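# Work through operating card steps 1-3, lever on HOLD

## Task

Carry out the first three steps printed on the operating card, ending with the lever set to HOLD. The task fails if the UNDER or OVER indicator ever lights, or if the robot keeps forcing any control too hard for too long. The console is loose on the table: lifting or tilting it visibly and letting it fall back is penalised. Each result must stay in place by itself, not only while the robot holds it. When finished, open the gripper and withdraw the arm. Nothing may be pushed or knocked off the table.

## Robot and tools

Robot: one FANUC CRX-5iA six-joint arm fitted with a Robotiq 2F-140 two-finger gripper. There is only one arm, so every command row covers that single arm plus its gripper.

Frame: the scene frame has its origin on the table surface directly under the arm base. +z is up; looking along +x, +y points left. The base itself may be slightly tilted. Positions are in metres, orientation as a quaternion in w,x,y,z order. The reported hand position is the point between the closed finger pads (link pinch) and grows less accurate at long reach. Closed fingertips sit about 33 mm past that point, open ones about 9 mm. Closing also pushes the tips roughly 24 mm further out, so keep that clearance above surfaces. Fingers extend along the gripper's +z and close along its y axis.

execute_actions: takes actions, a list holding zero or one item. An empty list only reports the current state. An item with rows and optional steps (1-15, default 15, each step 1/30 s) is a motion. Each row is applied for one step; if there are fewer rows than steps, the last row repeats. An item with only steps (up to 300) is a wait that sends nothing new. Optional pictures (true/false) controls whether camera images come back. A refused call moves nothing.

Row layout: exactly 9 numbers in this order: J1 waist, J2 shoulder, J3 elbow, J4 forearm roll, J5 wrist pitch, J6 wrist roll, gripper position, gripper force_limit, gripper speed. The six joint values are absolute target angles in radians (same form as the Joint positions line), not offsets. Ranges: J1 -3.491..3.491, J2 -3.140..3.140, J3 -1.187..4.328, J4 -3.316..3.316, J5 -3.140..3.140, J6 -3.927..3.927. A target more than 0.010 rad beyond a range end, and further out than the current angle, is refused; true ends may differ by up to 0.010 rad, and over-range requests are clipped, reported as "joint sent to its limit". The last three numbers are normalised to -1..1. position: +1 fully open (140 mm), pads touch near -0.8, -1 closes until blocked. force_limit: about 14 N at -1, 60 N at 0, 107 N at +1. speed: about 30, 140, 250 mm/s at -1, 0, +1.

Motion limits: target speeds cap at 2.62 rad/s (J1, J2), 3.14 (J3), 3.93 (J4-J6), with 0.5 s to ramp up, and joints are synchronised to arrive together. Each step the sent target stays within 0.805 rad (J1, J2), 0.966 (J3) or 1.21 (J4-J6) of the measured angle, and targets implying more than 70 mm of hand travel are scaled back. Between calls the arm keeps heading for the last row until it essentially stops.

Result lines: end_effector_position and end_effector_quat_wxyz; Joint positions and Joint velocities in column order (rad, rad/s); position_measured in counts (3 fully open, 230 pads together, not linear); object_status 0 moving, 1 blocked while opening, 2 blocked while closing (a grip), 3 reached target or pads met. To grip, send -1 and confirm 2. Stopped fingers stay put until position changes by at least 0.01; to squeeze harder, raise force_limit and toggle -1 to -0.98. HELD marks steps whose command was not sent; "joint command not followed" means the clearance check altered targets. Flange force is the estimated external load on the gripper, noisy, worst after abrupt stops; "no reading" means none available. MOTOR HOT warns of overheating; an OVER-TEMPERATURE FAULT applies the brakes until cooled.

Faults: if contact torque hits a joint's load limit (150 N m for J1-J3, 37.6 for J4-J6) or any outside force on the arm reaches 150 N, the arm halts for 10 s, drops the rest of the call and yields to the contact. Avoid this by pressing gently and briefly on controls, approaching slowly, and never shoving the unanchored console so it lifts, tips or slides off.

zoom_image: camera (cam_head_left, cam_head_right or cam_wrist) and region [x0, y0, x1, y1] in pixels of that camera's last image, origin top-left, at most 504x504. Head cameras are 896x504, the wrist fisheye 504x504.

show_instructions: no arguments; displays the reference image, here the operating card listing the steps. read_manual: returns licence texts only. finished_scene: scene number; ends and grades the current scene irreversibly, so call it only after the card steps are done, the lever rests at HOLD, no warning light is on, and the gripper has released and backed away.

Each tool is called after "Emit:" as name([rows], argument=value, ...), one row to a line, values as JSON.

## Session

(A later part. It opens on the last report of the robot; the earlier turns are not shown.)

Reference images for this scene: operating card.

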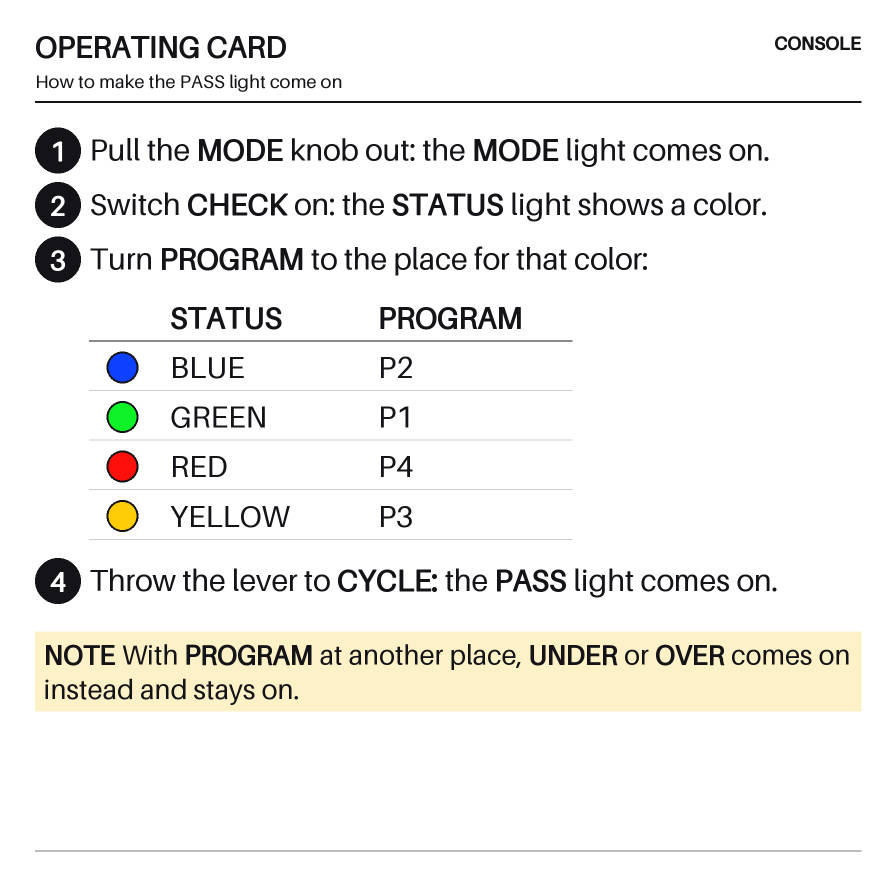

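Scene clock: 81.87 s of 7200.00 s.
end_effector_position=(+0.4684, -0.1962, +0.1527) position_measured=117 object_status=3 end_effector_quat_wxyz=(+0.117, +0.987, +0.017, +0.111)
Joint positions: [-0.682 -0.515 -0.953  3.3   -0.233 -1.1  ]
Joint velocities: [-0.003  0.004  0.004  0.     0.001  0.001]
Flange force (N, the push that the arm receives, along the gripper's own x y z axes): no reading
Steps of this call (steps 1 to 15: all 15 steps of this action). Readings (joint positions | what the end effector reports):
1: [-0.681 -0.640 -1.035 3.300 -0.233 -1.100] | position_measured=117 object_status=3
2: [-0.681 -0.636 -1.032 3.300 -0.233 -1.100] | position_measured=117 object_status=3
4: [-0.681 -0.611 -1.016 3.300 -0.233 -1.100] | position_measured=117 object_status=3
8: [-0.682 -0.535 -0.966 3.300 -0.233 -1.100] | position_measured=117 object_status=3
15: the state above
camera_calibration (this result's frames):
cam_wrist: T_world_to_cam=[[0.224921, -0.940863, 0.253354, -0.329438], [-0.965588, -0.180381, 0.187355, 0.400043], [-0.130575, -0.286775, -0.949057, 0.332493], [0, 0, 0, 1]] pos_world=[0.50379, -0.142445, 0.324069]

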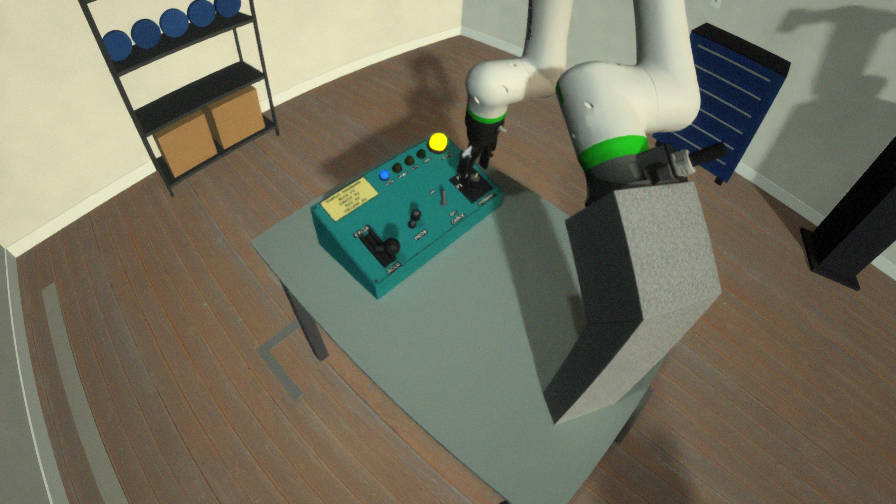

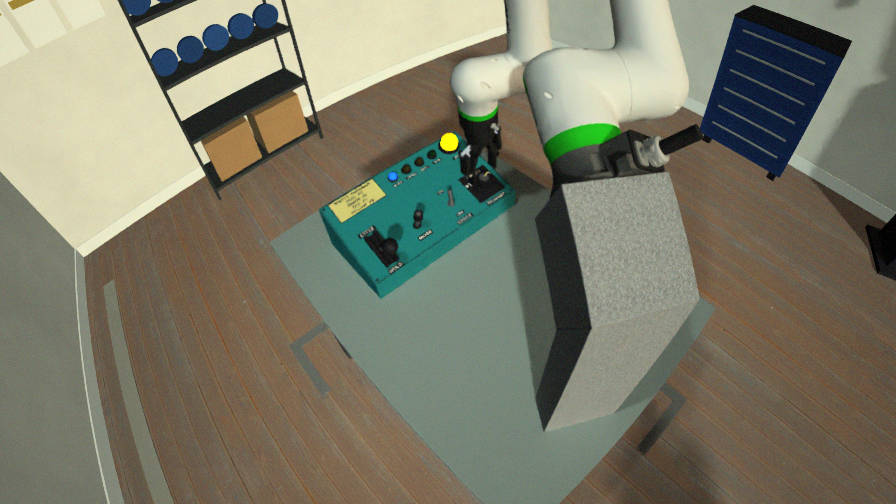

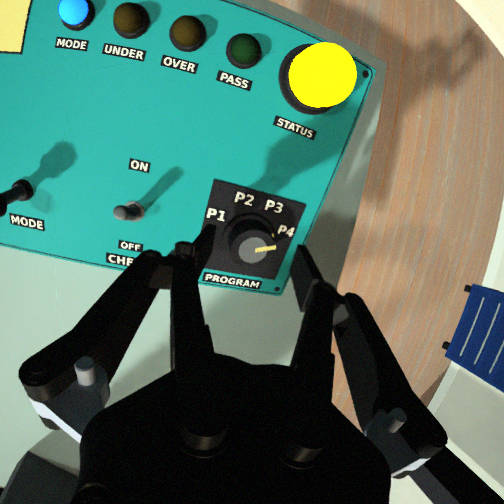

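Emit:
execute_actions([
  {"rows":[[-0.6815,-0.465,-0.925,3.3,-0.233,0.45,0,-0.8,0]]},
], pictures=false)

Emit:
execute_actions([
  {"steps":20},
])

Emit:
zoom_image(camera="cam_wrist", region=[180,190,330,310])

Scene clock: 88.73 s of 7200.00 s.
end_effector_position=(+0.4685, -0.1973, +0.1442) position_measured=129 object_status=3 end_effector_quat_wxyz=(+0.147, +0.890, +0.429, +0.048)
Joint positions: [-0.682 -0.482 -0.935  3.3   -0.233 -0.236]
Joint velocities: [0.001 0.089 0.05  0.    0.    3.118]
Flange force (N, the push that the arm receives, along the gripper's own x y z axes): no reading
Steps of this call (steps 1 to 15: the robot went on to your last target; steps 16 to 90: nothing new was sent; then 3.37 s passed at rest; steps 91 to 105: all 15 steps of this action). Readings (joint positions | what the end effector reports):
91: [-0.682 -0.514 -0.953 3.300 -0.233 -1.100] | position_measured=117 object_status=0
92: [-0.682 -0.514 -0.953 3.300 -0.233 -1.094] | position_measured=121 object_status=0
94: [-0.682 -0.512 -0.952 3.300 -0.233 -1.056] | position_measured=129 object_status=0
98: [-0.682 -0.505 -0.948 3.300 -0.233 -0.876] | position_measured=129 object_status=0
105: the state above

Scene clock: 89.40 s of 7200.00 s.
end_effector_position=(+0.4685, -0.1979, +0.1395) position_measured=129 object_status=3 end_effector_quat_wxyz=(+0.151, +0.695, +0.703, -0.005)
Joint positions: [-0.682 -0.465 -0.925  3.3   -0.233  0.45 ]
Joint velocities: [-0.002  0.     0.     0.001 -0.     0.   ]
Flange force (N, the push that the arm receives, along the gripper's own x y z axes): no reading
Steps of this call (steps 1 to 20: the robot went on to your last target). Readings (joint positions | what the end effector reports):
1: [-0.682 -0.480 -0.933 3.300 -0.233 -0.133] | position_measured=129 object_status=3
2: [-0.682 -0.477 -0.932 3.300 -0.233 -0.039] | position_measured=129 object_status=3
4: [-0.682 -0.473 -0.929 3.300 -0.233 0.126] | position_measured=129 object_status=3
8: [-0.682 -0.467 -0.926 3.300 -0.233 0.355] | position_measured=129 object_status=3
20: the state above
camera_calibration (this result's frames):
cam_wrist: T_world_to_cam=[[0.962132, 0.240884, 0.127583, -0.421641], [0.124963, -0.805749, 0.578923, -0.287039], [0.242253, -0.541057, -0.805339, 0.0744833], [0, 0, 0, 1]] pos_world=[0.4235, -0.0894154, 0.279952]

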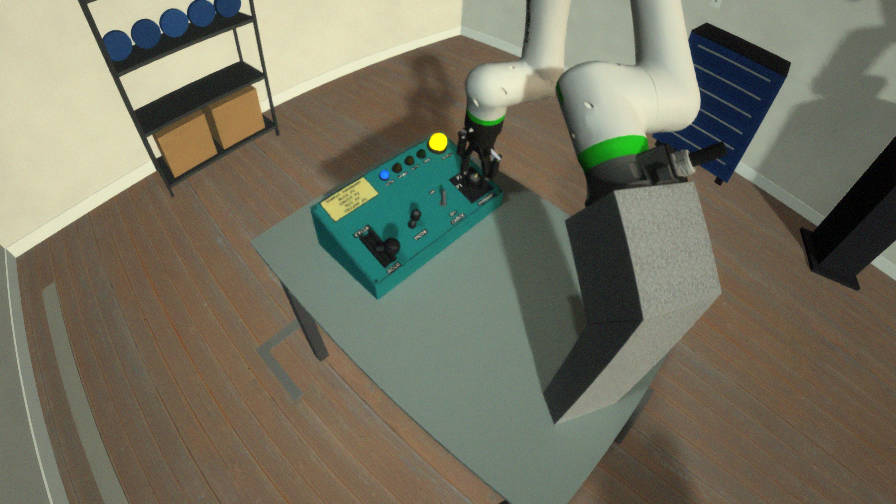

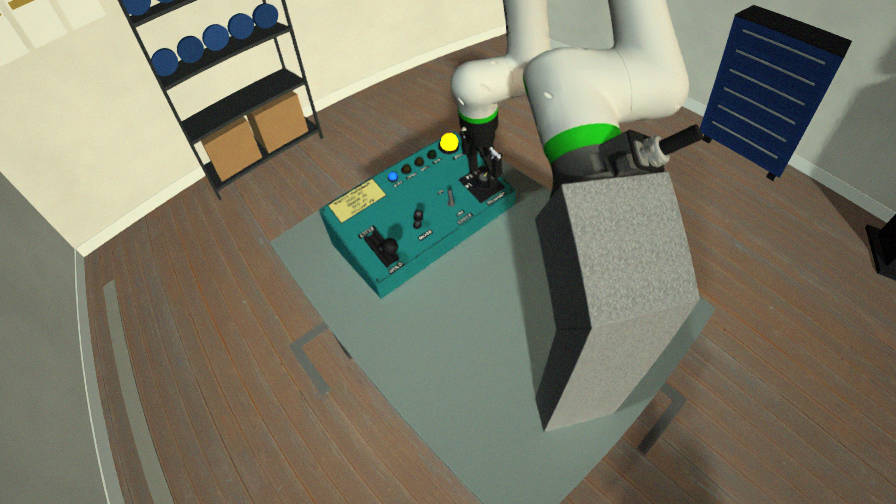

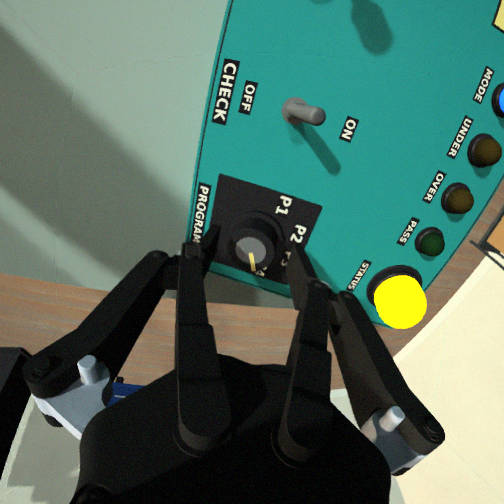

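Region (180, 190, 330, 310) of cam_wrist's 504x504 image, scaled by 3.360, with more detail than that image has; it fills the top 403 rows of this view, and the rest is white.

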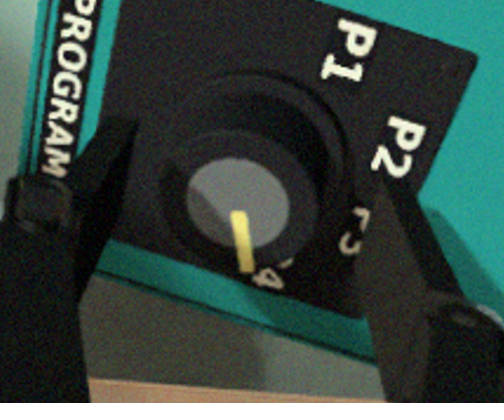

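Emit:
execute_actions([
  {"rows":[[-0.6855,-0.453,-0.922,3.3,-0.233,0.15,-0.15,-0.8,-1]]},
])

Emit:
execute_actions([
  {"rows":[[-0.6855,-0.453,-0.922,3.3,-0.233,0.15,-1,-0.8,-0.9]]},
])

Scene clock: 95.23 s of 7200.00 s.
end_effector_position=(+0.4649, -0.1985, +0.1356) position_measured=148 object_status=0 end_effector_quat_wxyz=(+0.147, +0.793, +0.592, +0.015)
Joint positions: [-0.685 -0.453 -0.922  3.3   -0.233  0.151]
Joint velocities: [ 0.001  0.001  0.    -0.    -0.001 -0.015]
Flange force (N, the push that the arm receives, along the gripper's own x y z axes): no reading
Steps of this call (steps 1 to 15: the robot went on to your last target; steps 16 to 90: nothing new was sent; then 2.33 s passed at rest; steps 91 to 105: all 15 steps of this action). Readings (joint positions | what the end effector reports):
91: [-0.682 -0.465 -0.925 3.300 -0.233 0.450] | position_measured=129 object_status=0
92: [-0.682 -0.465 -0.925 3.300 -0.233 0.444] | position_measured=129 object_status=0
94: [-0.682 -0.463 -0.925 3.300 -0.233 0.406] | position_measured=133 object_status=0
98: [-0.684 -0.457 -0.923 3.300 -0.233 0.248] | position_measured=139 object_status=0
105: the state above
camera_calibration (this result's frames):
cam_wrist: T_world_to_cam=[[0.980851, -0.0512503, 0.187898, -0.492444], [-0.144665, -0.837653, 0.526697, -0.158719], [0.1304, -0.543793, -0.829026, 0.126509], [0, 0, 0, 1]] pos_world=[0.443556, -0.0893944, 0.281005]

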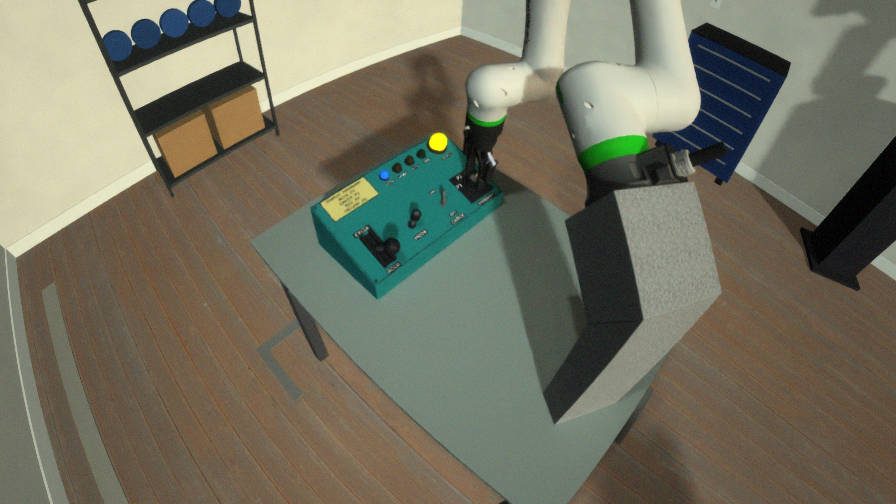

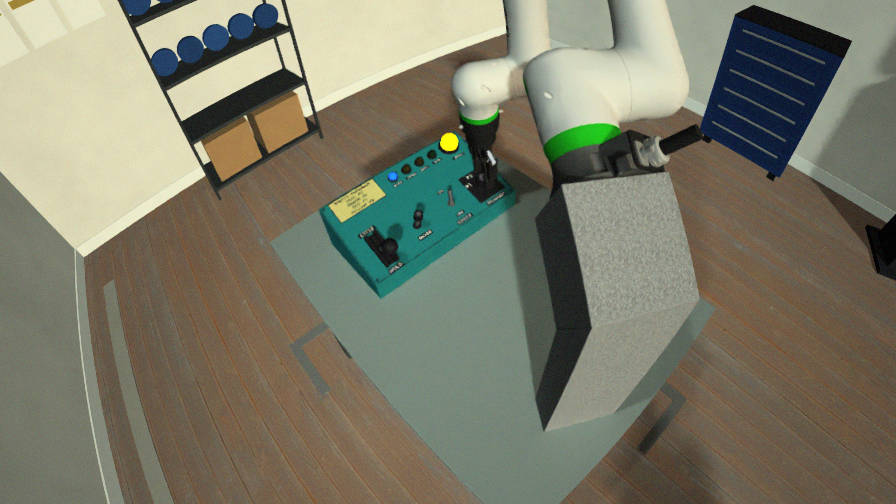

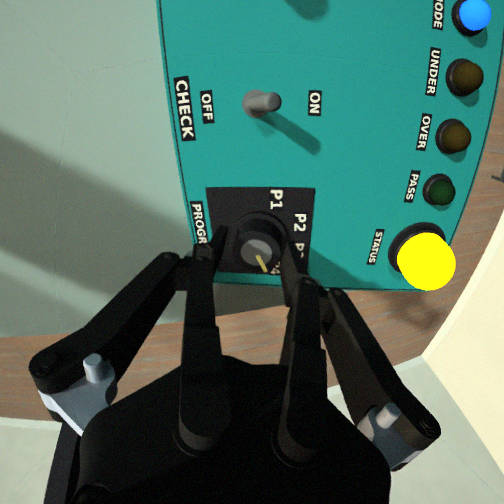

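Scene clock: 95.73 s of 7200.00 s.
end_effector_position=(+0.4654, -0.1988, +0.1357) position_measured=165 object_status=2 end_effector_quat_wxyz=(+0.147, +0.793, +0.591, +0.015)
Joint positions: [-0.685 -0.453 -0.922  3.3   -0.233  0.15 ]
Joint velocities: [ 0.001 -0.001  0.     0.002  0.003  0.   ]
Flange force (N, the push that the arm receives, along the gripper's own x y z axes): no reading
Steps of this call (steps 1 to 15: all 15 steps of this action). Readings (joint positions | what the end effector reports):
1: [-0.685 -0.453 -0.922 3.300 -0.233 0.151] | position_measured=148 object_status=0
2: [-0.685 -0.453 -0.922 3.300 -0.233 0.151] | position_measured=150 object_status=0
4: [-0.685 -0.453 -0.922 3.300 -0.233 0.150] | position_measured=154 object_status=0
8: [-0.685 -0.453 -0.922 3.300 -0.234 0.150] | position_measured=163 object_status=0
15: the state above
camera_calibration (this result's frames):
cam_wrist: T_world_to_cam=[[0.980588, -0.0525229, 0.188914, -0.493186], [-0.146328, -0.837339, 0.526737, -0.158137], [0.130519, -0.544155, -0.82877, 0.126212], [0, 0, 0, 1]] pos_world=[0.443999, -0.0896389, 0.281067]

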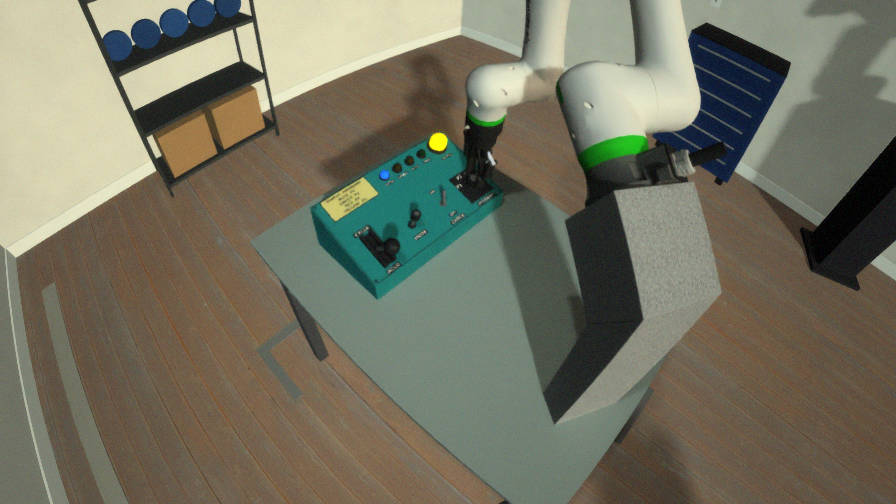

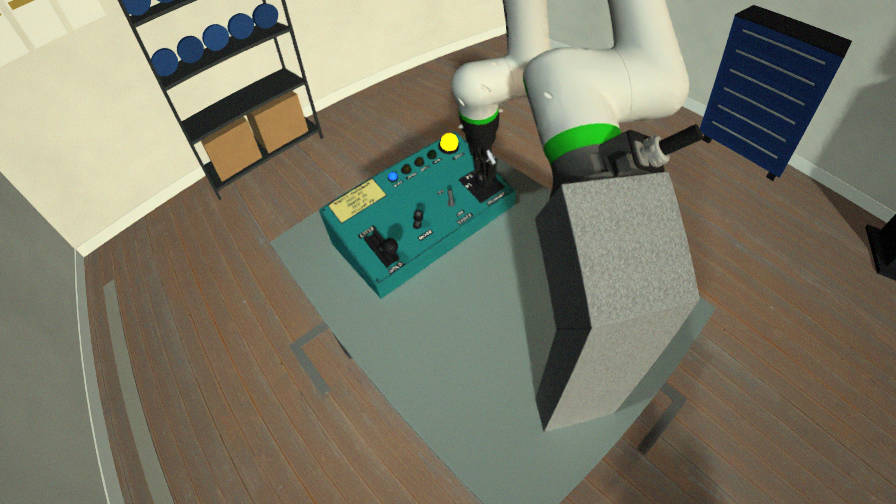

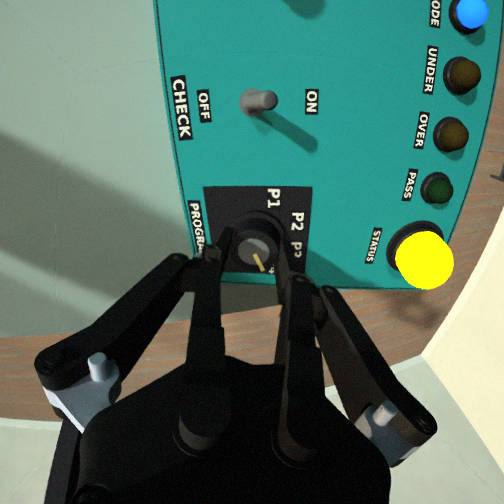

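Emit:
execute_actions([
  {"rows":[[-0.6845,-0.453,-0.9205,3.3,-0.233,0.72,-1,-0.8,-0.9]]},
], pictures=false)

Emit:
execute_actions([
  {"rows":[[-0.6845,-0.453,-0.9205,3.3,-0.233,0.72,-1,-0.8,-0.9],[-0.6845,-0.453,-0.9205,3.3,-0.233,0.72,-1,-0.8,-0.9],[-0.6845,-0.453,-0.9205,3.3,-0.233,0.72,0.1,-0.8,0]],"steps":10},
], pictures=false)

Emit:
execute_actions([
  {"rows":[[-0.6845,-0.8,-1.12,3.3,-0.233,-0.3,0.1,-0.8,0]]},
], pictures=false)

Emit:
execute_actions([
  {"steps":15},
])

Emit:
zoom_image(camera="cam_wrist", region=[160,140,340,300])

Scene clock: 105.87 s of 7200.00 s.
end_effector_position=(+0.4657, -0.1985, +0.1357) position_measured=165 object_status=2 end_effector_quat_wxyz=(+0.146, +0.604, +0.783, -0.025)
Joint positions: [-0.685 -0.453 -0.921  3.3   -0.233  0.697]
Joint velocities: [ 0.002 -0.002  0.002  0.001 -0.     0.545]
Flange force (N, the push that the arm receives, along the gripper's own x y z axes): no reading
Steps of this call (steps 1 to 15: the robot went on to your last target; steps 16 to 90: nothing new was sent; then 6.63 s passed at rest; steps 91 to 105: all 15 steps of this action). Readings (joint positions | what the end effector reports):
91: [-0.685 -0.453 -0.922 3.300 -0.233 0.150] | position_measured=165 object_status=2
92: [-0.685 -0.453 -0.922 3.300 -0.233 0.156] | position_measured=165 object_status=2
94: [-0.685 -0.453 -0.922 3.300 -0.233 0.194] | position_measured=165 object_status=2
98: [-0.685 -0.453 -0.922 3.300 -0.233 0.374] | position_measured=165 object_status=2
105: the state above

Scene clock: 106.20 s of 7200.00 s.
end_effector_position=(+0.4658, -0.1984, +0.1356) position_measured=118 object_status=0 end_effector_quat_wxyz=(+0.145, +0.595, +0.790, -0.027)
Joint positions: [-0.684 -0.453 -0.921  3.3   -0.233  0.72 ]
Joint velocities: [ 0.    -0.003  0.    -0.001 -0.003  0.002]
Flange force (N, the push that the arm receives, along the gripper's own x y z axes): no reading
Steps of this call (steps 1 to 10: all 10 steps of this action). Readings (joint positions | what the end effector reports):
1: [-0.685 -0.453 -0.921 3.300 -0.233 0.711] | position_measured=165 object_status=2
2: [-0.685 -0.453 -0.921 3.300 -0.233 0.718] | position_measured=165 object_status=2
4: [-0.684 -0.453 -0.921 3.300 -0.232 0.719] | position_measured=165 object_status=0
8: [-0.684 -0.452 -0.921 3.300 -0.232 0.720] | position_measured=131 object_status=0
10: the state above

Scene clock: 106.70 s of 7200.00 s.
end_effector_position=(+0.4616, -0.1874, +0.1995) position_measured=117 object_status=3 end_effector_quat_wxyz=(+0.195, +0.836, +0.511, +0.052)
Joint positions: [-0.684 -0.714 -1.07   3.3   -0.233 -0.042]
Joint velocities: [-0.    -0.651 -0.379  0.001  0.    -1.931]
Flange force (N, the push that the arm receives, along the gripper's own x y z axes): no reading
Steps of this call (steps 1 to 15: all 15 steps of this action). Readings (joint positions | what the end effector reports):
1: [-0.684 -0.453 -0.921 3.300 -0.233 0.720] | position_measured=117 object_status=0
2: [-0.684 -0.455 -0.921 3.300 -0.233 0.715] | position_measured=117 object_status=0
4: [-0.684 -0.468 -0.928 3.300 -0.233 0.679] | position_measured=117 object_status=0
8: [-0.684 -0.529 -0.963 3.300 -0.233 0.503] | position_measured=117 object_status=3
15: the state above

Scene clock: 107.20 s of 7200.00 s.
end_effector_position=(+0.4569, -0.1820, +0.2168) position_measured=117 object_status=3 end_effector_quat_wxyz=(+0.202, +0.890, +0.399, +0.086)
Joint positions: [-0.684 -0.8   -1.12   3.3   -0.233 -0.3  ]
Joint velocities: [-0.001 -0.001 -0.     0.    -0.002 -0.001]
Flange force (N, the push that the arm receives, along the gripper's own x y z axes): no reading
Steps of this call (steps 1 to 15: the robot went on to your last target). Readings (joint positions | what the end effector reports):
1: [-0.684 -0.734 -1.082 3.300 -0.233 -0.103] | position_measured=117 object_status=3
2: [-0.684 -0.752 -1.092 3.300 -0.233 -0.157] | position_measured=117 object_status=3
4: [-0.684 -0.779 -1.108 3.300 -0.233 -0.238] | position_measured=117 object_status=3
8: [-0.684 -0.800 -1.120 3.300 -0.233 -0.299] | position_measured=117 object_status=3
15: the state above
camera_calibration (this result's frames):
cam_wrist: T_world_to_cam=[[0.811848, -0.431297, 0.393555, -0.535473], [-0.575572, -0.704406, 0.415365, 0.0564503], [0.0980766, -0.563732, -0.820114, 0.213099], [0, 0, 0, 1]] pos_world=[0.446314, -0.0710536, 0.362056]

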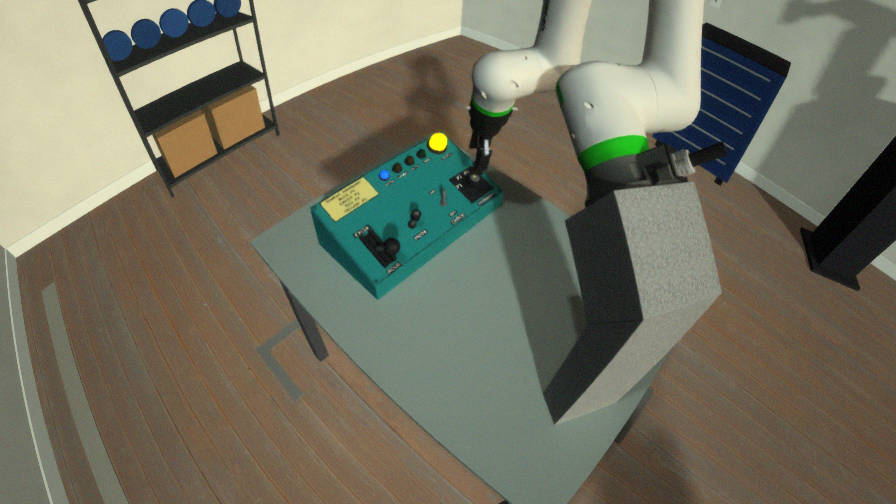

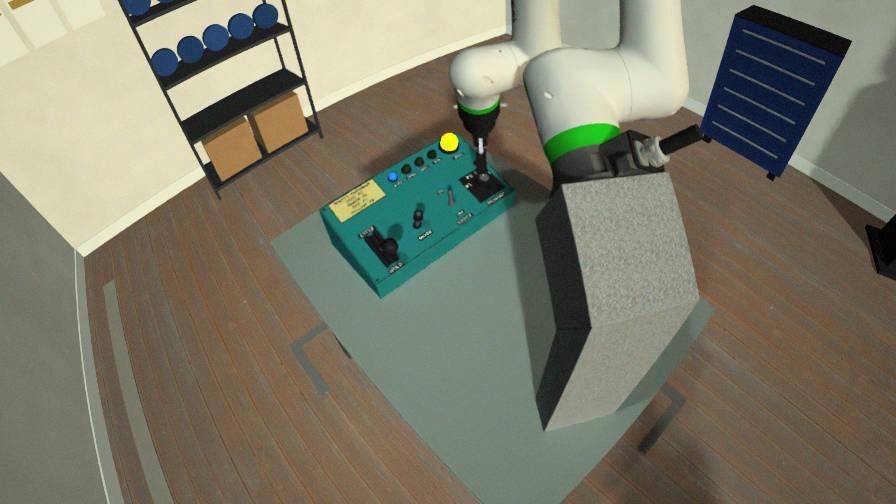

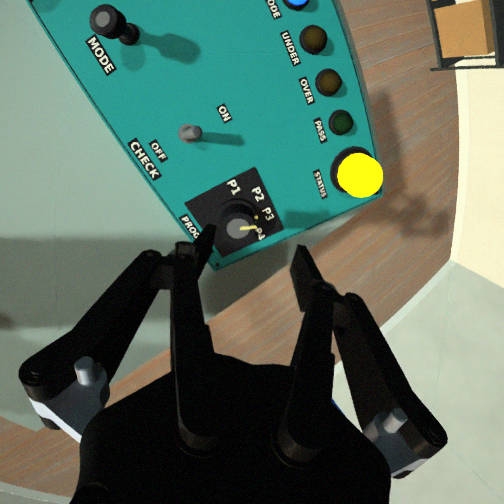

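Region (160, 140, 340, 300) of cam_wrist's 504x504 image, scaled by 2.800, with more detail than that image has.

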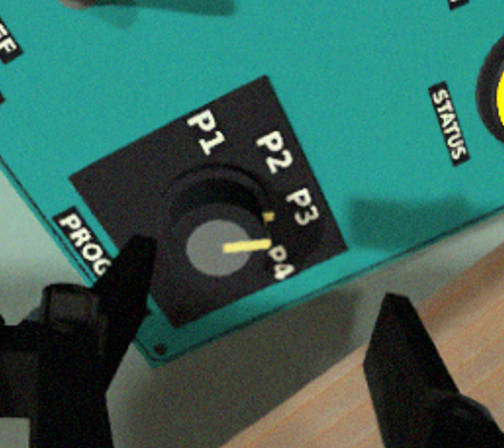

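The knob snapped to P3.

Emit:
finished_scene(scene=2)

The scene is finished: the task was done.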